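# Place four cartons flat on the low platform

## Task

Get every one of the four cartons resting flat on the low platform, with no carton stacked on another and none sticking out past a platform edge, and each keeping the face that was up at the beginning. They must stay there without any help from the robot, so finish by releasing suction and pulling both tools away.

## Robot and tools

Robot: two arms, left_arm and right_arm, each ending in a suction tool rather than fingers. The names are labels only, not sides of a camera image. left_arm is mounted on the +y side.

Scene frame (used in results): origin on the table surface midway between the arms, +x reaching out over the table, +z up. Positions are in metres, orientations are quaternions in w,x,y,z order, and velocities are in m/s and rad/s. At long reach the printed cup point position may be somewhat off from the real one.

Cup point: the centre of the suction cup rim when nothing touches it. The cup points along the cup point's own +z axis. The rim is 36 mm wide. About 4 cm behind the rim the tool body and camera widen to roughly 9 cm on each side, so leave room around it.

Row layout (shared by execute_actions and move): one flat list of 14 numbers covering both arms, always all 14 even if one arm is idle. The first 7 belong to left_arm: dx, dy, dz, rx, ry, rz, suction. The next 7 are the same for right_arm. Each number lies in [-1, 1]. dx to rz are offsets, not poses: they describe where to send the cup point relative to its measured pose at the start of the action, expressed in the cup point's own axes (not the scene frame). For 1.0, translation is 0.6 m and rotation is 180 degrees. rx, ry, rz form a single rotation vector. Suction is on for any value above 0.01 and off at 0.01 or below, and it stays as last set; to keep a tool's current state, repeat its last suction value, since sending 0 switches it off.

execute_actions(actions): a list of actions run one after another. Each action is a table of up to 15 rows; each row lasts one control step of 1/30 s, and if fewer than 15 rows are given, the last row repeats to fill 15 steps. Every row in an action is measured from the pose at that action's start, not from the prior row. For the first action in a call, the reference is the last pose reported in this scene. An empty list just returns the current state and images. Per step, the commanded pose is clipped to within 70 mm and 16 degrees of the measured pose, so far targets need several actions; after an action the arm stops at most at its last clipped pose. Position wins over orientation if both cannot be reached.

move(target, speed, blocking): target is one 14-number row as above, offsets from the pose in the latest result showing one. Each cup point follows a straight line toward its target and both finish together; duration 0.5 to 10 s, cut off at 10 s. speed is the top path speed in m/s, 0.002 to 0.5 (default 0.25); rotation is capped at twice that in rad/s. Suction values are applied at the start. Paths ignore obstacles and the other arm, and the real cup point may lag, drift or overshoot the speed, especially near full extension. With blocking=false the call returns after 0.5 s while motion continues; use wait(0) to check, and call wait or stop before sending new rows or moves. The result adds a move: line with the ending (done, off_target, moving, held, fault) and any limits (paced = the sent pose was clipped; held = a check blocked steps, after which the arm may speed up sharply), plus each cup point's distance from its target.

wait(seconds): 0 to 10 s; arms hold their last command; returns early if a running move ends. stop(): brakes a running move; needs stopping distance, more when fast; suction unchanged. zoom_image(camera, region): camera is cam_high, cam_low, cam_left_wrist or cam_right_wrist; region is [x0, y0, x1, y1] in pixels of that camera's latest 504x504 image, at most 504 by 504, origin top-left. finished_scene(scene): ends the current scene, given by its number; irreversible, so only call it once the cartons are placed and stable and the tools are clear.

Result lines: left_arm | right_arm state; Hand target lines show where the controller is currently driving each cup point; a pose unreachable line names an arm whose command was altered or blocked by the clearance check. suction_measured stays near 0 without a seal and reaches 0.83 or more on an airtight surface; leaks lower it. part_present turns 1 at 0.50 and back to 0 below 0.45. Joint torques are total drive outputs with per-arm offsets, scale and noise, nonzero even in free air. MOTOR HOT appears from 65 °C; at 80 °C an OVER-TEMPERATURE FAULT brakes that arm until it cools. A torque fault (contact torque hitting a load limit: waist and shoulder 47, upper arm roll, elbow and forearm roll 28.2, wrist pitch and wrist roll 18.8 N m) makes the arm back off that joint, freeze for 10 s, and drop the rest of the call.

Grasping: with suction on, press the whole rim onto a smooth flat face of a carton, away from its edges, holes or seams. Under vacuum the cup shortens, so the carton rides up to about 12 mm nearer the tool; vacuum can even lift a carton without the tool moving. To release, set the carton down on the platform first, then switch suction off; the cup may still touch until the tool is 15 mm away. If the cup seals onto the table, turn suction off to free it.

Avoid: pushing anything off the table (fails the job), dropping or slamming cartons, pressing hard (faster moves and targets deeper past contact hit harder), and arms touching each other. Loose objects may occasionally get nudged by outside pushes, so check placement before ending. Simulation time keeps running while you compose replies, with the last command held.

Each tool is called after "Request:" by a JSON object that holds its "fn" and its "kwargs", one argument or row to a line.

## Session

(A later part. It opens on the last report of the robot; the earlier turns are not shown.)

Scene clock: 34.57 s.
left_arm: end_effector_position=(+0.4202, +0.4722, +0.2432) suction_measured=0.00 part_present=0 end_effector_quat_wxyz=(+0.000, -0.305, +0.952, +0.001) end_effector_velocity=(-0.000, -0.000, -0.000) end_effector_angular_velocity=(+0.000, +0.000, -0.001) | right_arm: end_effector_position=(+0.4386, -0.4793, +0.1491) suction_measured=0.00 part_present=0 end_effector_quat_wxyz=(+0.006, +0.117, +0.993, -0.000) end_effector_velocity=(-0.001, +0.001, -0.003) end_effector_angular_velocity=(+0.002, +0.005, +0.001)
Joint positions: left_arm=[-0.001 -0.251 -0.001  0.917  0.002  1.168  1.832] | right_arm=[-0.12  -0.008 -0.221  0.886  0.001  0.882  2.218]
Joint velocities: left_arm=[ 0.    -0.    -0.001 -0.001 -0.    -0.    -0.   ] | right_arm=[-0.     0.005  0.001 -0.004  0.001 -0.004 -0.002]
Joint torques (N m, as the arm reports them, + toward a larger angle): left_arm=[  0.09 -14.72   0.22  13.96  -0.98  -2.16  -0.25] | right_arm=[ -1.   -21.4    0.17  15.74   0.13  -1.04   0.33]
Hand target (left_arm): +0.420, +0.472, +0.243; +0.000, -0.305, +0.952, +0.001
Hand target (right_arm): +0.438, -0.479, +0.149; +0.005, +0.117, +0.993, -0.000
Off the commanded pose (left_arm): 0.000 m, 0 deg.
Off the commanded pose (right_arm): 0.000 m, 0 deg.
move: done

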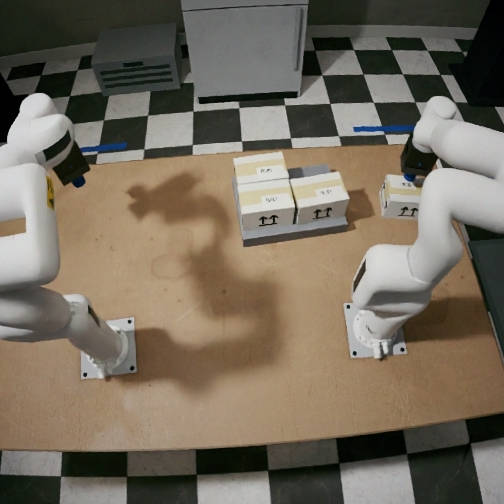

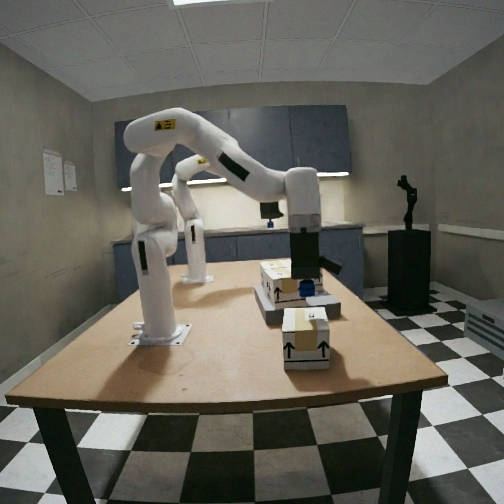

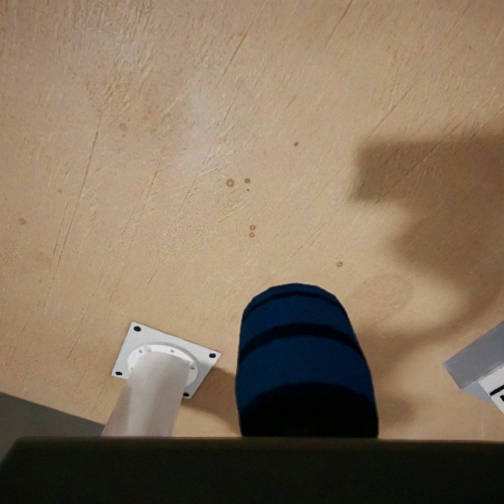

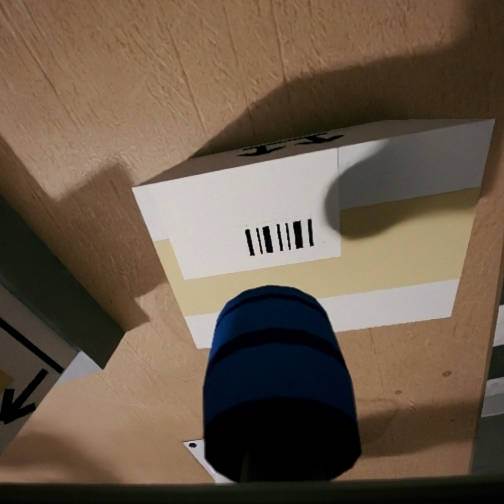

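Request:
{"fn": "move", "kwargs": {
  "target": [0,0,0,0,0,0,0,0.012,-0.033,0.05,0,0,0.008,0],
  "speed": 0.1
}}

Request:
{"fn": "move", "kwargs": {
  "target": [0,0,0,0,0,0,0,0,0,0.04,0,0,0,1],
  "speed": 0.03
}}

Request:
{"fn": "move", "kwargs": {
  "target": [0,0,0,0,0,0,0,0,0,-0.3,0,0,-0.083,1],
  "speed": 0.2
}}

Request:
{"fn": "move", "kwargs": {
  "target": [0,0,0,0,0,0,0,-0.18,0.503,0,0,0,0,1]
}}

Request:
{"fn": "move", "kwargs": {
  "target": [0,0,0,0,0,0,0,0,0,0.21,0,0,0,1],
  "speed": 0.1
}}

Request:
{"fn": "zoom_image", "kwargs": {
  "camera": "cam_high",
  "region": [200,130,400,270]
}}

Scene clock: 42.50 s.
left_arm: end_effector_position=(+0.4202, +0.4722, +0.2432) suction_measured=0.00 part_present=0 end_effector_quat_wxyz=(+0.000, -0.305, +0.952, +0.001) end_effector_velocity=(+0.000, +0.000, +0.000) end_effector_angular_velocity=(+0.000, -0.000, +0.001) | right_arm: end_effector_position=(+0.4274, -0.4969, +0.1193) suction_measured=0.00 part_present=0 end_effector_quat_wxyz=(+0.006, +0.130, +0.992, -0.000) end_effector_velocity=(+0.001, -0.001, -0.001) end_effector_angular_velocity=(-0.000, -0.003, -0.000)
Joint positions: left_arm=[-0.001 -0.251 -0.001  0.917  0.002  1.168  1.832] | right_arm=[-0.144  0.032 -0.245  0.835  0.015  0.793  2.186]
Joint velocities: left_arm=[ 0.001  0.001 -0.     0.002  0.     0.    -0.   ] | right_arm=[-0.001  0.004 -0.001  0.     0.003 -0.006 -0.003]
Joint torques (N m, as the arm reports them, + toward a larger angle): left_arm=[  0.1  -14.37   0.46  14.13  -0.95  -2.07  -0.24] | right_arm=[ -1.09 -21.47  -0.11  15.13   0.13  -0.92   0.28]
Hand target (left_arm): +0.420, +0.472, +0.243; +0.000, -0.305, +0.952, +0.001
Hand target (right_arm): +0.427, -0.497, +0.119; +0.006, +0.130, +0.992, -0.000
Off the commanded pose (left_arm): 0.000 m, 0 deg.
Off the commanded pose (right_arm): 0.000 m, 0 deg.
move: done

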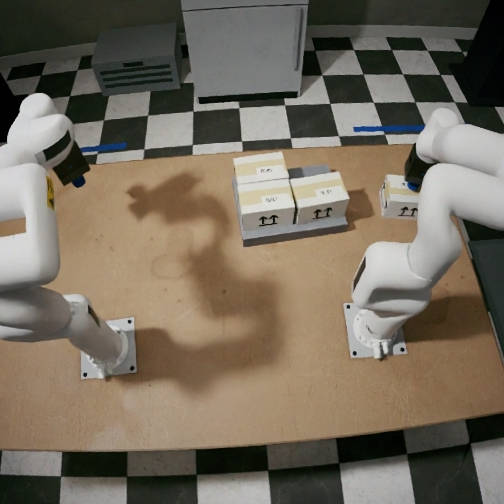

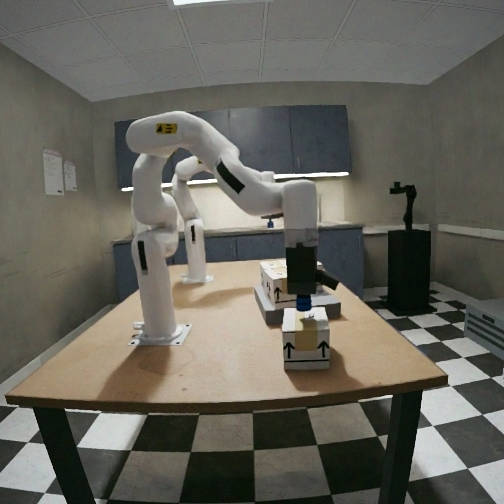

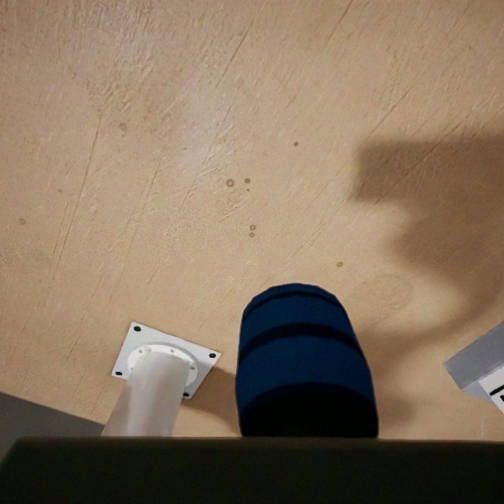

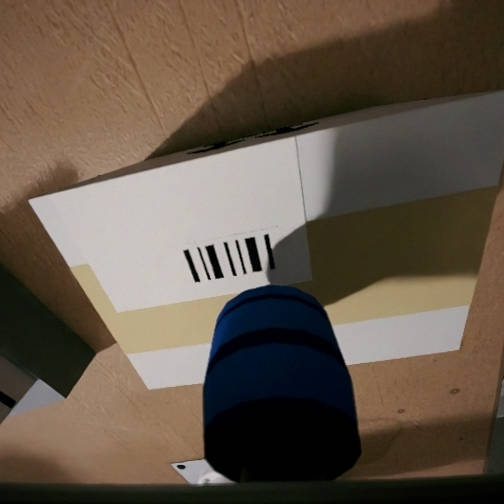

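Scene clock: 43.60 s.
left_arm: end_effector_position=(+0.4202, +0.4722, +0.2432) suction_measured=0.00 part_present=0 end_effector_quat_wxyz=(+0.000, -0.305, +0.952, +0.001) end_effector_velocity=(-0.000, -0.000, -0.000) end_effector_angular_velocity=(+0.000, +0.000, -0.000) | right_arm: end_effector_position=(+0.4272, -0.4968, +0.0951) suction_measured=0.90 part_present=1 end_effector_quat_wxyz=(+0.005, +0.130, +0.992, -0.000) end_effector_velocity=(+0.004, -0.001, +0.001) end_effector_angular_velocity=(-0.005, -0.012, +0.002)
Joint positions: left_arm=[-0.001 -0.251 -0.001  0.917  0.002  1.168  1.832] | right_arm=[-0.146  0.081 -0.243  0.812  0.033  0.723  2.172]
Joint velocities: left_arm=[ 0.     0.    -0.001 -0.     0.     0.    -0.   ] | right_arm=[-0.     0.001  0.001  0.002  0.001 -0.011 -0.001]
Joint torques (N m, as the arm reports them, + toward a larger angle): left_arm=[  0.01 -14.84   0.25  14.22  -0.87  -2.09  -0.3 ] | right_arm=[ -1.16 -25.36  -0.34  16.8    0.13  -0.94   0.24]
Hand target (left_arm): +0.420, +0.472, +0.243; +0.000, -0.305, +0.952, +0.001
Hand target (right_arm): +0.428, -0.497, +0.095; +0.006, +0.130, +0.992, -0.000
Off the commanded pose (left_arm): 0.000 m, 0 deg.
Off the commanded pose (right_arm): 0.000 m, 0 deg.
move: done

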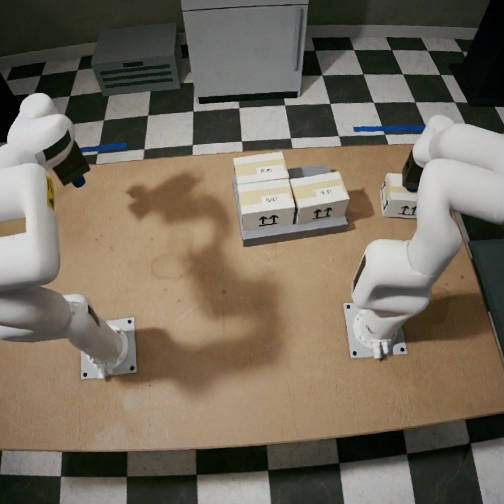

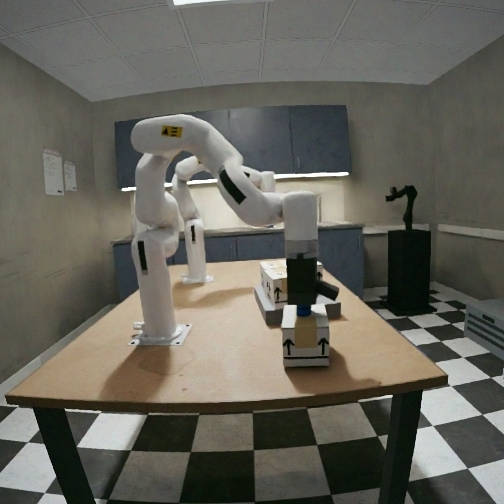

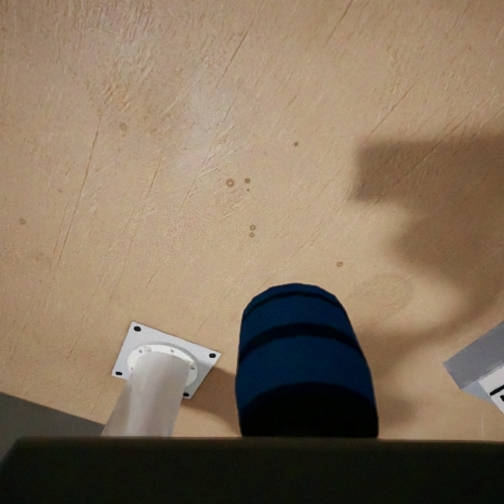

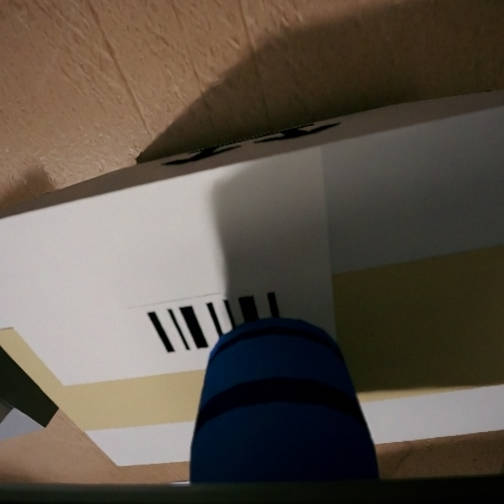

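Scene clock: 45.00 s.
left_arm: end_effector_position=(+0.4202, +0.4722, +0.2432) suction_measured=0.00 part_present=0 end_effector_quat_wxyz=(+0.000, -0.305, +0.952, +0.001) end_effector_velocity=(+0.000, +0.000, +0.001) end_effector_angular_velocity=(+0.000, -0.002, +0.000) | right_arm: end_effector_position=(+0.4256, -0.4965, +0.2744) suction_measured=1.00 part_present=1 end_effector_quat_wxyz=(+0.005, -0.000, +1.000, -0.001) end_effector_velocity=(+0.001, -0.002, +0.007) end_effector_angular_velocity=(-0.001, -0.008, +0.001)
Joint positions: left_arm=[-0.001 -0.251 -0.001  0.917  0.002  1.168  1.832] | right_arm=[-0.134 -0.144 -0.239  1.116 -0.033  1.246  1.964]
Joint velocities: left_arm=[ 0.001 -0.001 -0.     0.    -0.    -0.001  0.   ] | right_arm=[ 0.    -0.003 -0.002  0.016  0.002  0.01  -0.004]
Joint torques (N m, as the arm reports them, + toward a larger angle): left_arm=[  0.42 -14.54   0.14  14.    -0.97  -1.96  -0.15] | right_arm=[ -1.07 -21.76   0.68  19.65   0.17  -1.1    0.25]
Hand target (left_arm): +0.420, +0.472, +0.243; +0.000, -0.305, +0.952, +0.001
Hand target (right_arm): +0.426, -0.497, +0.275; +0.005, -0.000, +1.000, -0.001
Off the commanded pose (left_arm): 0.000 m, 0 deg.
Off the commanded pose (right_arm): 0.001 m, 0 deg.
move: done

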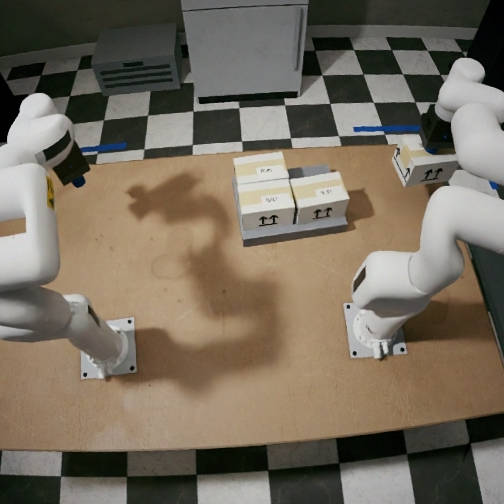

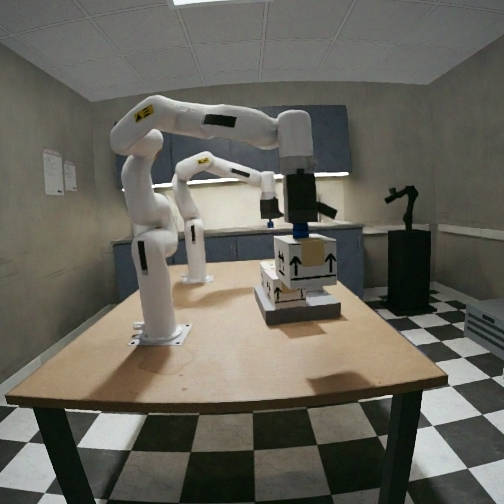

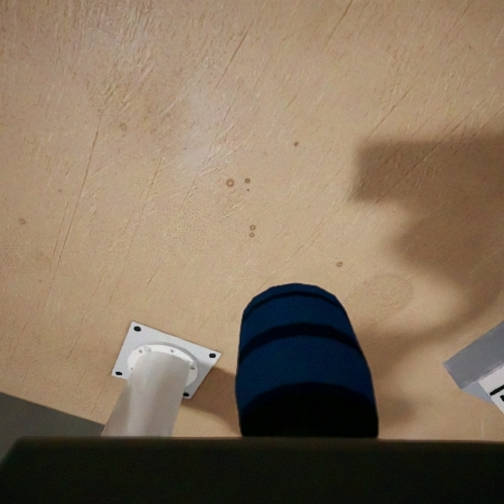

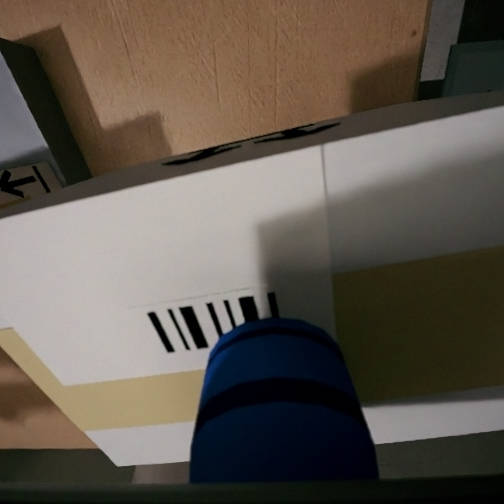

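Scene clock: 46.87 s.
left_arm: end_effector_position=(+0.4202, +0.4722, +0.2432) suction_measured=0.00 part_present=0 end_effector_quat_wxyz=(+0.000, -0.305, +0.952, +0.001) end_effector_velocity=(+0.000, -0.000, -0.000) end_effector_angular_velocity=(+0.000, +0.001, -0.000) | right_arm: end_effector_position=(+0.5341, -0.1944, +0.2753) suction_measured=1.00 part_present=1 end_effector_quat_wxyz=(+0.005, +0.000, +1.000, +0.002) end_effector_velocity=(+0.001, +0.005, -0.001) end_effector_angular_velocity=(-0.000, +0.003, +0.005)
Joint positions: left_arm=[-0.001 -0.251 -0.001  0.917  0.002  1.168  1.832] | right_arm=[ 0.171  0.148  0.105  1.448 -0.015  1.291  2.605]
Joint velocities: left_arm=[-0.     0.001  0.     0.     0.     0.    -0.   ] | right_arm=[ 0.006  0.008  0.003  0.009 -0.001  0.004  0.004]
Joint torques (N m, as the arm reports them, + toward a larger angle): left_arm=[  0.25 -14.42   0.2   14.05  -0.86  -2.19  -0.45] | right_arm=[ -1.1  -31.46   0.33  19.8    0.13  -1.16   0.28]
Hand target (left_arm): +0.420, +0.472, +0.243; +0.000, -0.305, +0.952, +0.001
Hand target (right_arm): +0.534, -0.194, +0.275; +0.005, -0.000, +1.000, +0.002
Off the commanded pose (left_arm): 0.000 m, 0 deg.
Off the commanded pose (right_arm): 0.001 m, 0 deg.
move: done

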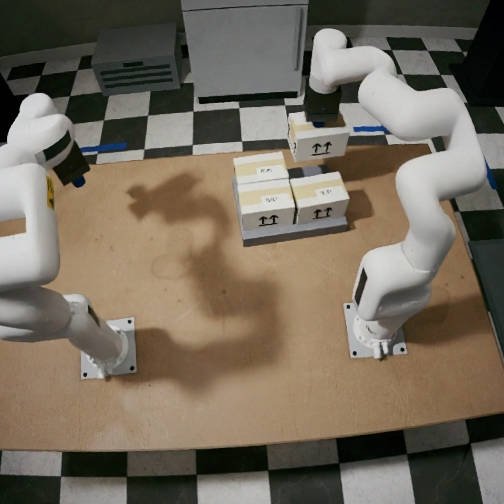

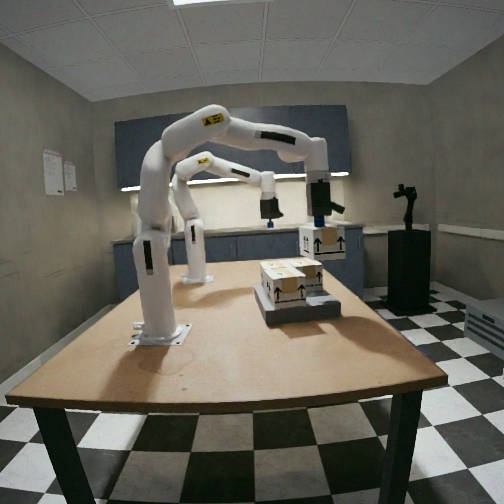

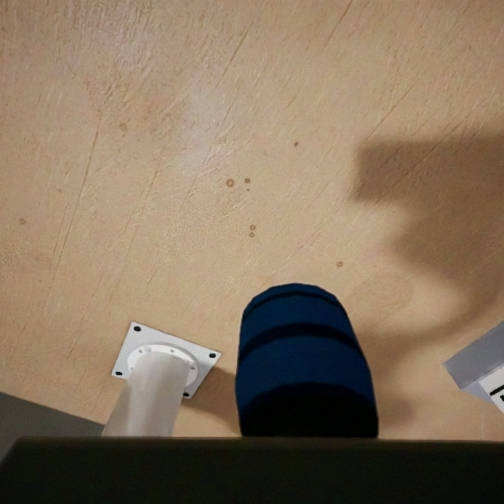

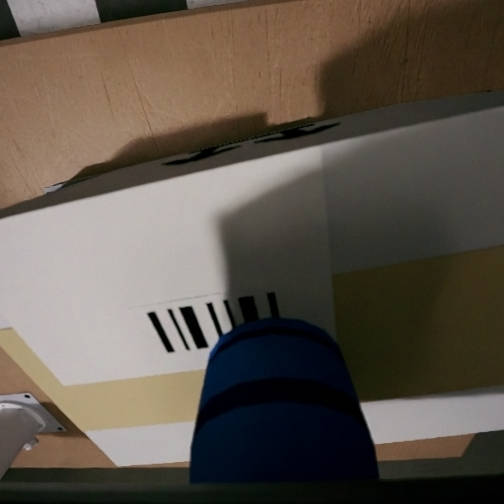

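Scene clock: 48.53 s.
left_arm: end_effector_position=(+0.4202, +0.4722, +0.2432) suction_measured=0.00 part_present=0 end_effector_quat_wxyz=(+0.000, -0.305, +0.952, +0.001) end_effector_velocity=(+0.000, -0.001, +0.000) end_effector_angular_velocity=(+0.000, -0.001, -0.003) | right_arm: end_effector_position=(+0.5353, -0.1941, +0.1499) suction_measured=1.00 part_present=1 end_effector_quat_wxyz=(+0.006, +0.000, +1.000, +0.002) end_effector_velocity=(-0.001, -0.000, -0.003) end_effector_angular_velocity=(-0.002, +0.002, +0.000)
Joint positions: left_arm=[-0.001 -0.251 -0.001  0.917  0.002  1.168  1.832] | right_arm=[ 0.173  0.243  0.102  1.205 -0.029  0.952  2.614]
Joint velocities: left_arm=[-0.002  0.    -0.001  0.001  0.    -0.001  0.   ] | right_arm=[ 0.001  0.003 -0.    -0.005 -0.002 -0.005  0.001]
Joint torques (N m, as the arm reports them, + toward a larger angle): left_arm=[  0.16 -14.49  -0.05  13.98  -0.91  -2.03  -0.29] | right_arm=[ -1.08 -32.88   0.44  18.56   0.18  -1.15   0.3 ]
Hand target (left_arm): +0.420, +0.472, +0.243; +0.000, -0.305, +0.952, +0.001
Hand target (right_arm): +0.535, -0.194, +0.149; +0.005, +0.000, +1.000, +0.002
Off the commanded pose (left_arm): 0.000 m, 0 deg.
Off the commanded pose (right_arm): 0.001 m, 0 deg.
move: done

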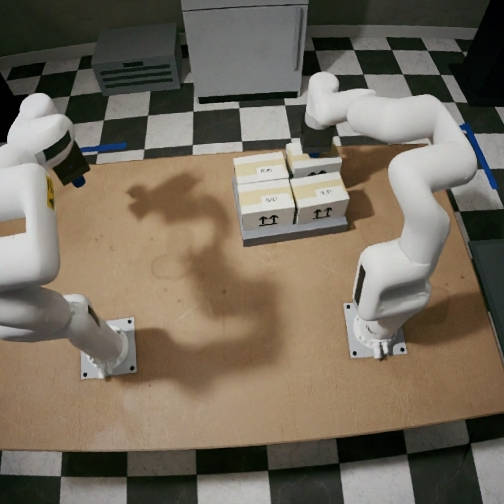

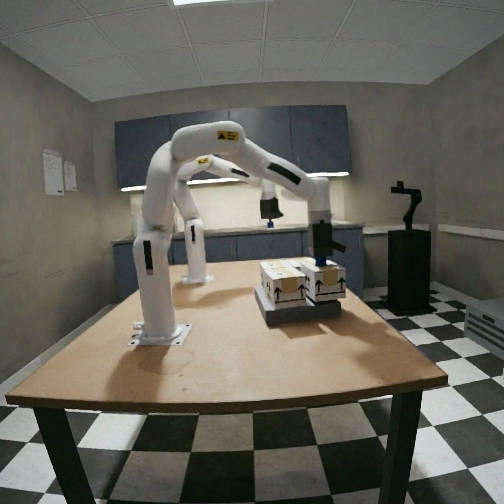

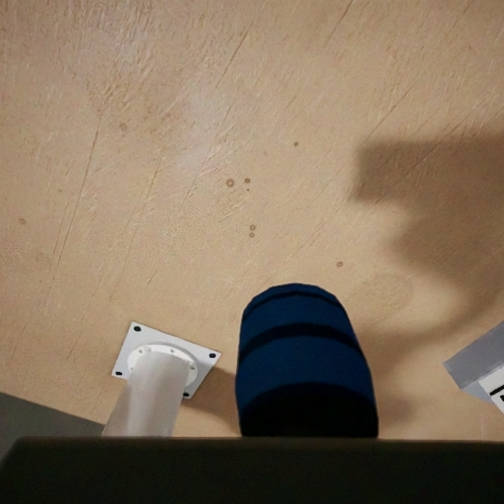

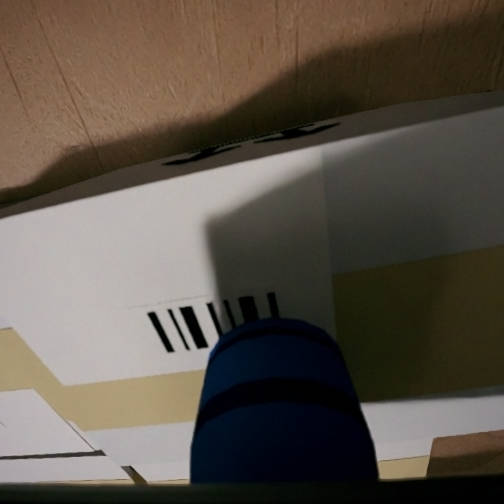

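Region (200, 130, 400, 270) of cam_high's 504x504 image, scaled by 2.520, with more detail than that image has; it fills the top 353 rows of this view, and the rest is white.

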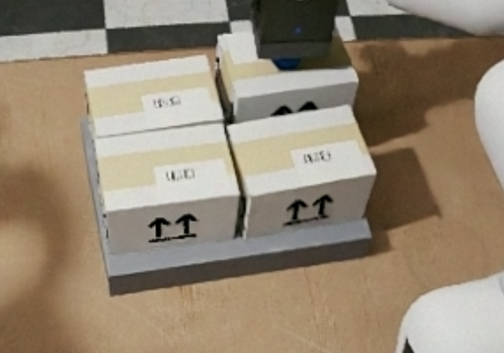

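Request:
{"fn": "move", "kwargs": {
  "target": [0,0,0,0,0,0,0,0.022,0.018,0,0,0,0,1],
  "speed": 0.04
}}

Request:
{"fn": "move", "kwargs": {
  "target": [0,0,0,0,0,0,0,0,0,0.016,0,0,0,1],
  "speed": 0.03
}}

Request:
{"fn": "zoom_image", "kwargs": {
  "camera": "cam_high",
  "region": [200,130,400,270]
}}

Scene clock: 53.43 s.
left_arm: end_effector_position=(+0.4202, +0.4722, +0.2432) suction_measured=0.00 part_present=0 end_effector_quat_wxyz=(+0.000, -0.305, +0.952, +0.001) end_effector_velocity=(-0.001, +0.001, -0.001) end_effector_angular_velocity=(-0.000, +0.001, +0.003) | right_arm: end_effector_position=(+0.5222, -0.1834, +0.1499) suction_measured=1.00 part_present=1 end_effector_quat_wxyz=(+0.006, +0.000, +1.000, +0.002) end_effector_velocity=(-0.001, -0.001, -0.000) end_effector_angular_velocity=(-0.001, -0.000, -0.002)
Joint positions: left_arm=[-0.001 -0.251 -0.001  0.917  0.002  1.168  1.832] | right_arm=[ 0.188  0.212  0.113  1.163 -0.028  0.941  2.64 ]
Joint velocities: left_arm=[ 0.002  0.     0.001 -0.002  0.    -0.001 -0.001] | right_arm=[-0.    -0.003 -0.002 -0.005 -0.    -0.002  0.001]
Joint torques (N m, as the arm reports them, + toward a larger angle): left_arm=[  0.23 -14.61   0.2   14.13  -0.84  -2.11  -0.39] | right_arm=[ -0.94 -32.05   0.52  18.56   0.14  -1.16   0.29]
Hand target (left_arm): +0.420, +0.472, +0.243; +0.000, -0.305, +0.952, +0.001
Hand target (right_arm): +0.522, -0.183, +0.150; +0.006, +0.000, +1.000, +0.002
Off the commanded pose (left_arm): 0.000 m, 0 deg.
Off the commanded pose (right_arm): 0.000 m, 0 deg.
move: done

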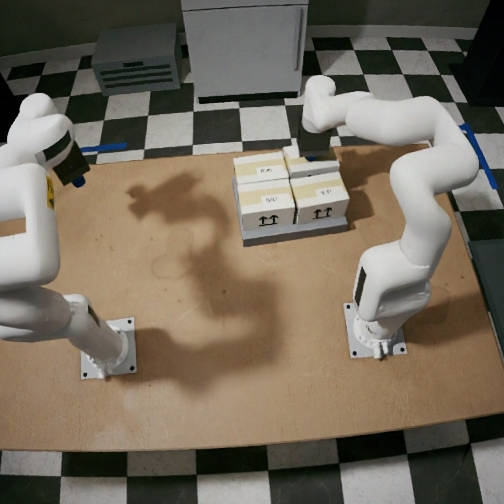

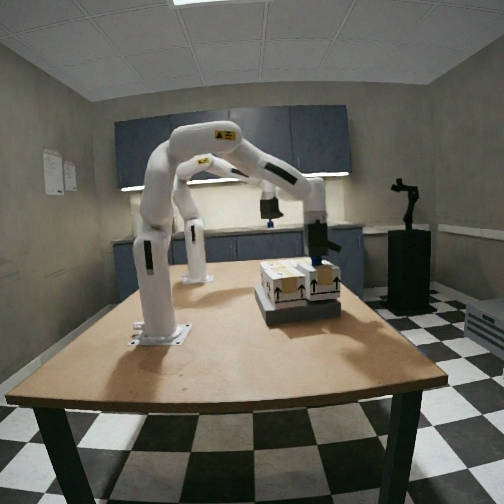

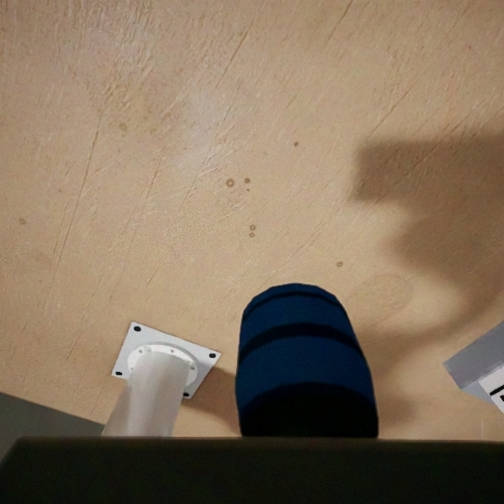

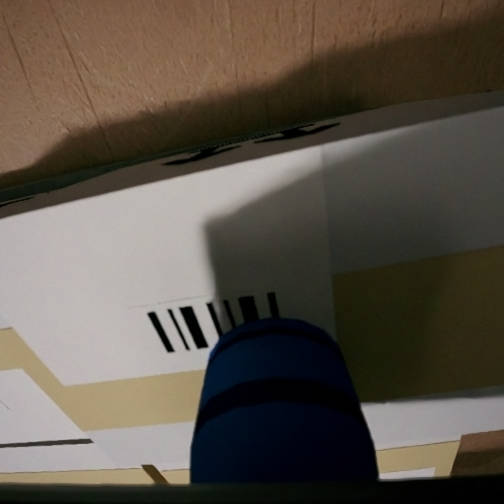

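Scene clock: 54.20 s.
left_arm: end_effector_position=(+0.4202, +0.4722, +0.2432) suction_measured=0.00 part_present=0 end_effector_quat_wxyz=(+0.000, -0.305, +0.952, +0.001) end_effector_velocity=(-0.000, +0.000, -0.000) end_effector_angular_velocity=(-0.000, +0.000, +0.001) | right_arm: end_effector_position=(+0.5223, -0.1833, +0.1404) suction_measured=1.00 part_present=1 end_effector_quat_wxyz=(+0.006, +0.000, +1.000, +0.002) end_effector_velocity=(+0.001, +0.000, -0.000) end_effector_angular_velocity=(+0.001, -0.003, -0.000)
Joint positions: left_arm=[-0.001 -0.251 -0.001  0.917  0.002  1.168  1.832] | right_arm=[ 0.189  0.225  0.112  1.151 -0.03   0.916  2.642]
Joint velocities: left_arm=[ 0.001 -0.     0.001 -0.001  0.    -0.     0.   ] | right_arm=[-0.     0.     0.001 -0.001 -0.001 -0.005  0.001]
Joint torques (N m, as the arm reports them, + toward a larger angle): left_arm=[  0.57 -14.39   0.22  14.08  -1.04  -2.16  -0.48] | right_arm=[ -1.04 -32.05   0.48  18.29   0.2   -1.22   0.26]
Hand target (left_arm): +0.420, +0.472, +0.243; +0.000, -0.305, +0.952, +0.001
Hand target (right_arm): +0.522, -0.183, +0.140; +0.006, +0.000, +1.000, +0.002
Off the commanded pose (left_arm): 0.000 m, 0 deg.
Off the commanded pose (right_arm): 0.000 m, 0 deg.
move: done

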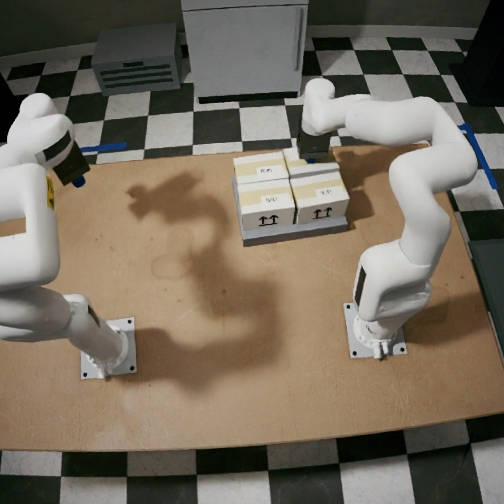

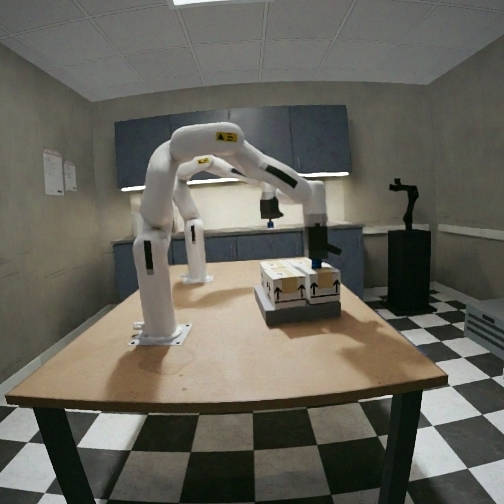

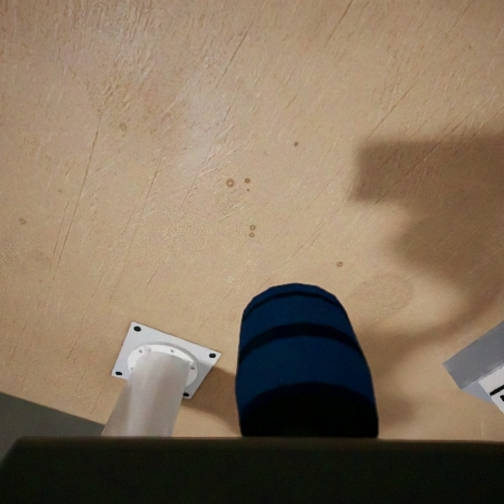

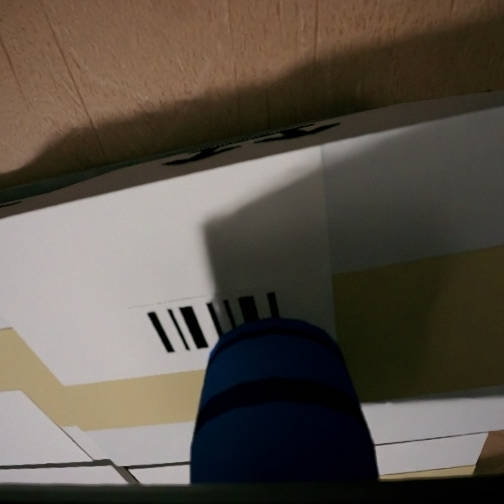

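Region (200, 130, 400, 270) of cam_high's 504x504 image, scaled by 2.520, with more detail than that image has; it fills the top 353 rows of this view, and the rest is white.

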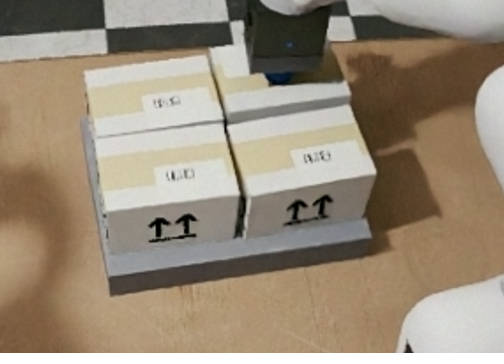

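Request:
{"fn": "move", "kwargs": {
  "target": [0,0,0,0,0,0,0,0.013,-0.002,0,0,0,0.008,1],
  "speed": 0.03
}}

Request:
{"fn": "execute_actions", "kwargs": {
  "actions": [
    [[0,0,0,0,0,0,0,0,0,0.005,0,0,0,1]],
    [[0,0,0,0,0,0,0,0,0,0,0,0,0,0]]
  ]
}}

Request:
{"fn": "move", "kwargs": {
  "target": [0,0,0,0,0,0,0,0,0,-0.2,0,0,0,0],
  "speed": 0.15
}}

Scene clock: 60.57 s.
left_arm: end_effector_position=(+0.4202, +0.4722, +0.2432) suction_measured=0.00 part_present=0 end_effector_quat_wxyz=(+0.000, -0.305, +0.952, +0.001) end_effector_velocity=(-0.000, +0.000, +0.000) end_effector_angular_velocity=(+0.001, +0.000, +0.000) | right_arm: end_effector_position=(+0.5147, -0.1845, +0.1404) suction_measured=1.00 part_present=1 end_effector_quat_wxyz=(+0.006, +0.013, +1.000, +0.002) end_effector_velocity=(-0.001, -0.002, +0.000) end_effector_angular_velocity=(-0.001, -0.002, -0.009)
Joint positions: left_arm=[-0.001 -0.251 -0.001  0.917  0.002  1.168  1.832] | right_arm=[ 0.191  0.202  0.111  1.119 -0.027  0.907  2.666]
Joint velocities: left_arm=[ 0.001 -0.001 -0.001 -0.001  0.     0.    -0.   ] | right_arm=[-0.001 -0.005 -0.003 -0.007 -0.    -0.004  0.006]
Joint torques (N m, as the arm reports them, + toward a larger angle): left_arm=[  0.63 -14.77   0.27  14.13  -0.97  -2.34  -0.47] | right_arm=[ -0.91 -31.46   0.49  18.44   0.15  -1.19   0.24]
Hand target (left_arm): +0.420, +0.472, +0.243; +0.000, -0.305, +0.952, +0.001
Hand target (right_arm): +0.515, -0.185, +0.140; +0.006, +0.013, +1.000, +0.002
Off the commanded pose (left_arm): 0.000 m, 0 deg.
Off the commanded pose (right_arm): 0.000 m, 0 deg.
move: done

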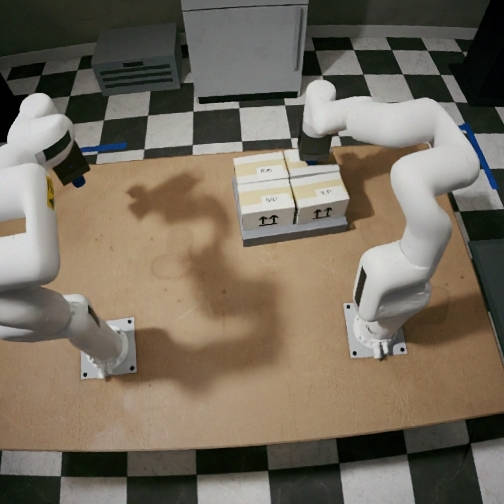

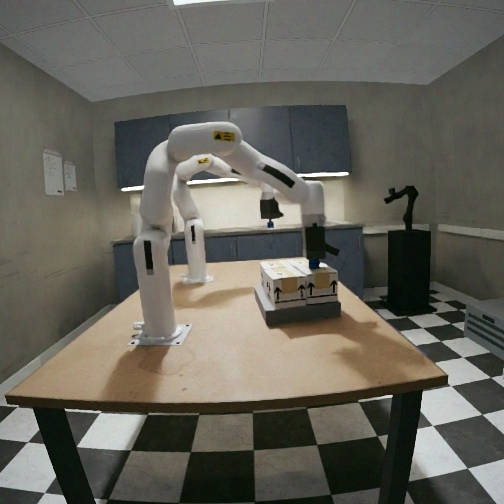

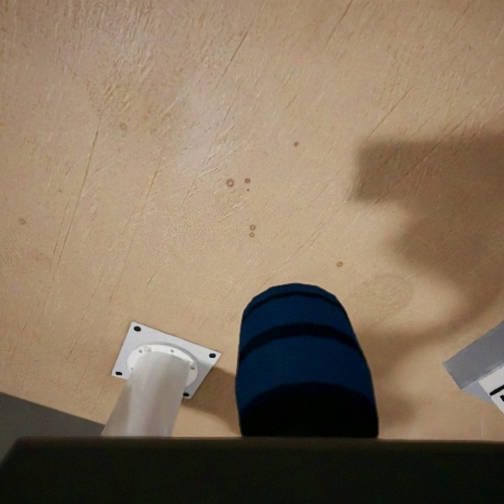

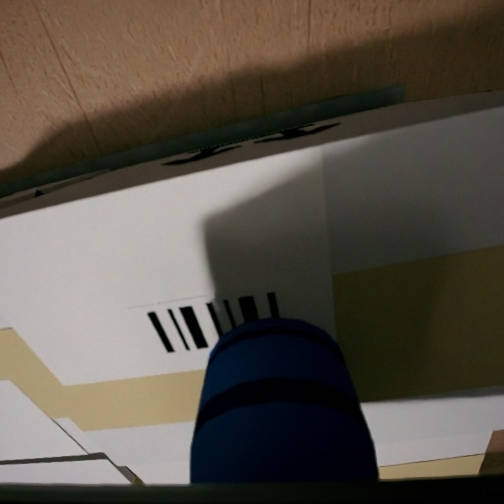

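Scene clock: 61.57 s.
left_arm: end_effector_position=(+0.4202, +0.4722, +0.2432) suction_measured=0.00 part_present=0 end_effector_quat_wxyz=(+0.000, -0.305, +0.952, +0.001) end_effector_velocity=(+0.000, +0.000, -0.000) end_effector_angular_velocity=(+0.000, +0.000, +0.000) | right_arm: end_effector_position=(+0.5158, -0.1841, +0.1387) suction_measured=0.00 part_present=0 end_effector_quat_wxyz=(+0.007, +0.013, +1.000, +0.003) end_effector_velocity=(-0.002, -0.000, -0.003) end_effector_angular_velocity=(-0.002, +0.006, +0.003)
Joint positions: left_arm=[-0.001 -0.251 -0.001  0.917  0.002  1.168  1.832] | right_arm=[ 0.191  0.205  0.111  1.118 -0.028  0.898  2.667]
Joint velocities: left_arm=[ 0.001  0.001 -0.     0.001  0.     0.     0.   ] | right_arm=[ 0.001  0.004 -0.    -0.003 -0.001  0.    -0.002]
Joint torques (N m, as the arm reports them, + toward a larger angle): left_arm=[  0.23 -14.73   0.3   13.87  -1.07  -1.95  -0.33] | right_arm=[ -1.2  -21.35   0.15  11.11   0.07  -0.3    0.21]
Hand target (left_arm): +0.420, +0.472, +0.243; +0.000, -0.305, +0.952, +0.001
Hand target (right_arm): +0.515, -0.184, +0.137; +0.006, +0.013, +1.000, +0.002
Off the commanded pose (left_arm): 0.000 m, 0 deg.
Off the commanded pose (right_arm): 0.002 m, 0 deg.

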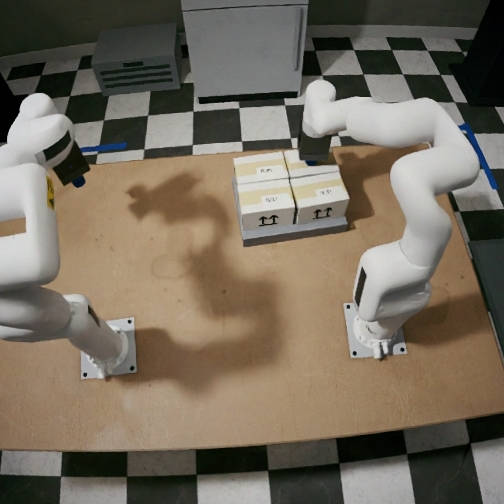

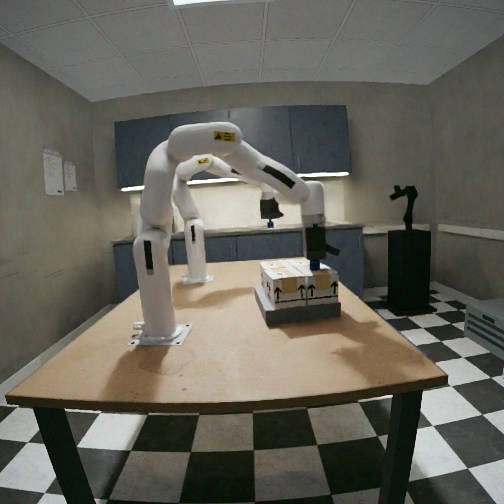

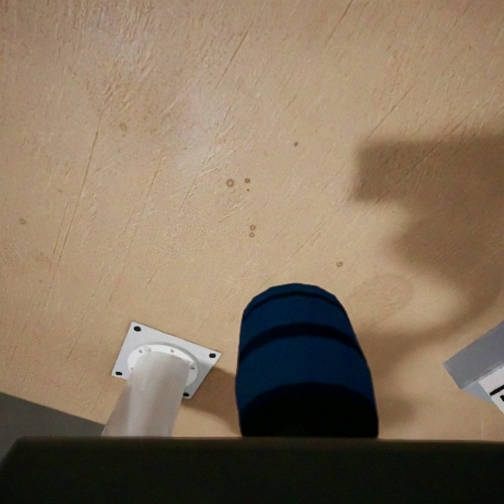

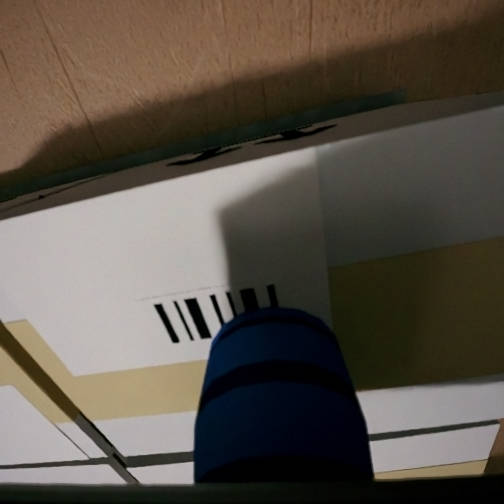

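Scene clock: 62.80 s.
left_arm: end_effector_position=(+0.4202, +0.4722, +0.2432) suction_measured=0.00 part_present=0 end_effector_quat_wxyz=(+0.000, -0.305, +0.952, +0.001) end_effector_velocity=(+0.001, +0.001, +0.001) end_effector_angular_velocity=(-0.001, -0.002, +0.003) | right_arm: end_effector_position=(+0.5141, -0.1846, +0.2580) suction_measured=0.00 part_present=0 end_effector_quat_wxyz=(+0.007, +0.013, +1.000, +0.002) end_effector_velocity=(+0.001, +0.001, +0.006) end_effector_angular_velocity=(+0.000, -0.003, +0.000)
Joint positions: left_arm=[-0.001 -0.251 -0.001  0.917  0.002  1.168  1.832] | right_arm=[ 0.188  0.091  0.113  1.327 -0.01   1.222  2.654]
Joint velocities: left_arm=[ 0.    -0.     0.002  0.001 -0.    -0.001 -0.001] | right_arm=[-0.001 -0.     0.002  0.015 -0.     0.012  0.001]
Joint torques (N m, as the arm reports them, + toward a larger angle): left_arm=[  0.58 -14.32   0.18  13.96  -1.09  -2.23  -0.54] | right_arm=[ -1.18 -26.35   0.3   16.85   0.21  -1.01   0.27]
Hand target (left_arm): +0.420, +0.472, +0.243; +0.000, -0.305, +0.952, +0.001
Hand target (right_arm): +0.514, -0.185, +0.259; +0.007, +0.013, +1.000, +0.002
Off the commanded pose (left_arm): 0.000 m, 0 deg.
Off the commanded pose (right_arm): 0.001 m, 0 deg.
move: done

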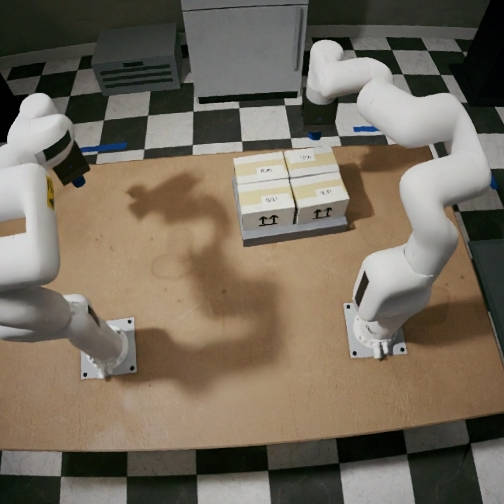

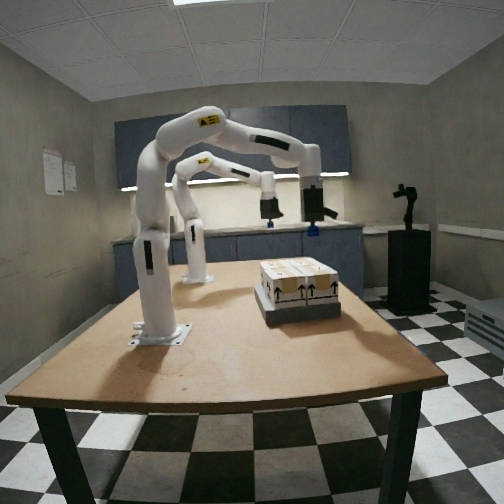

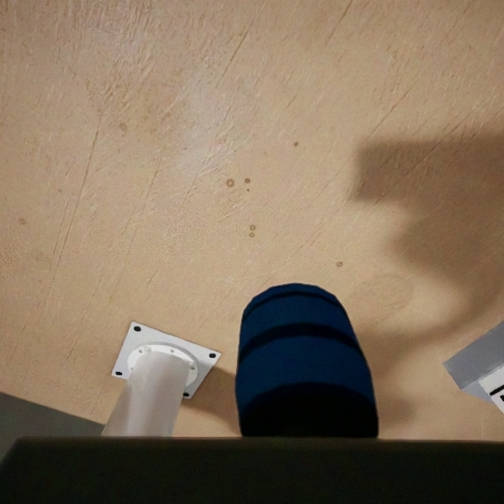

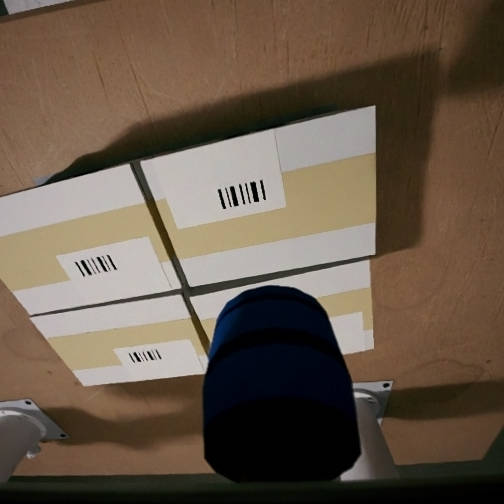

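Request:
{"fn": "finished_scene", "kwargs": {
  "scene": 2
}}

The scene is finished: the task was done.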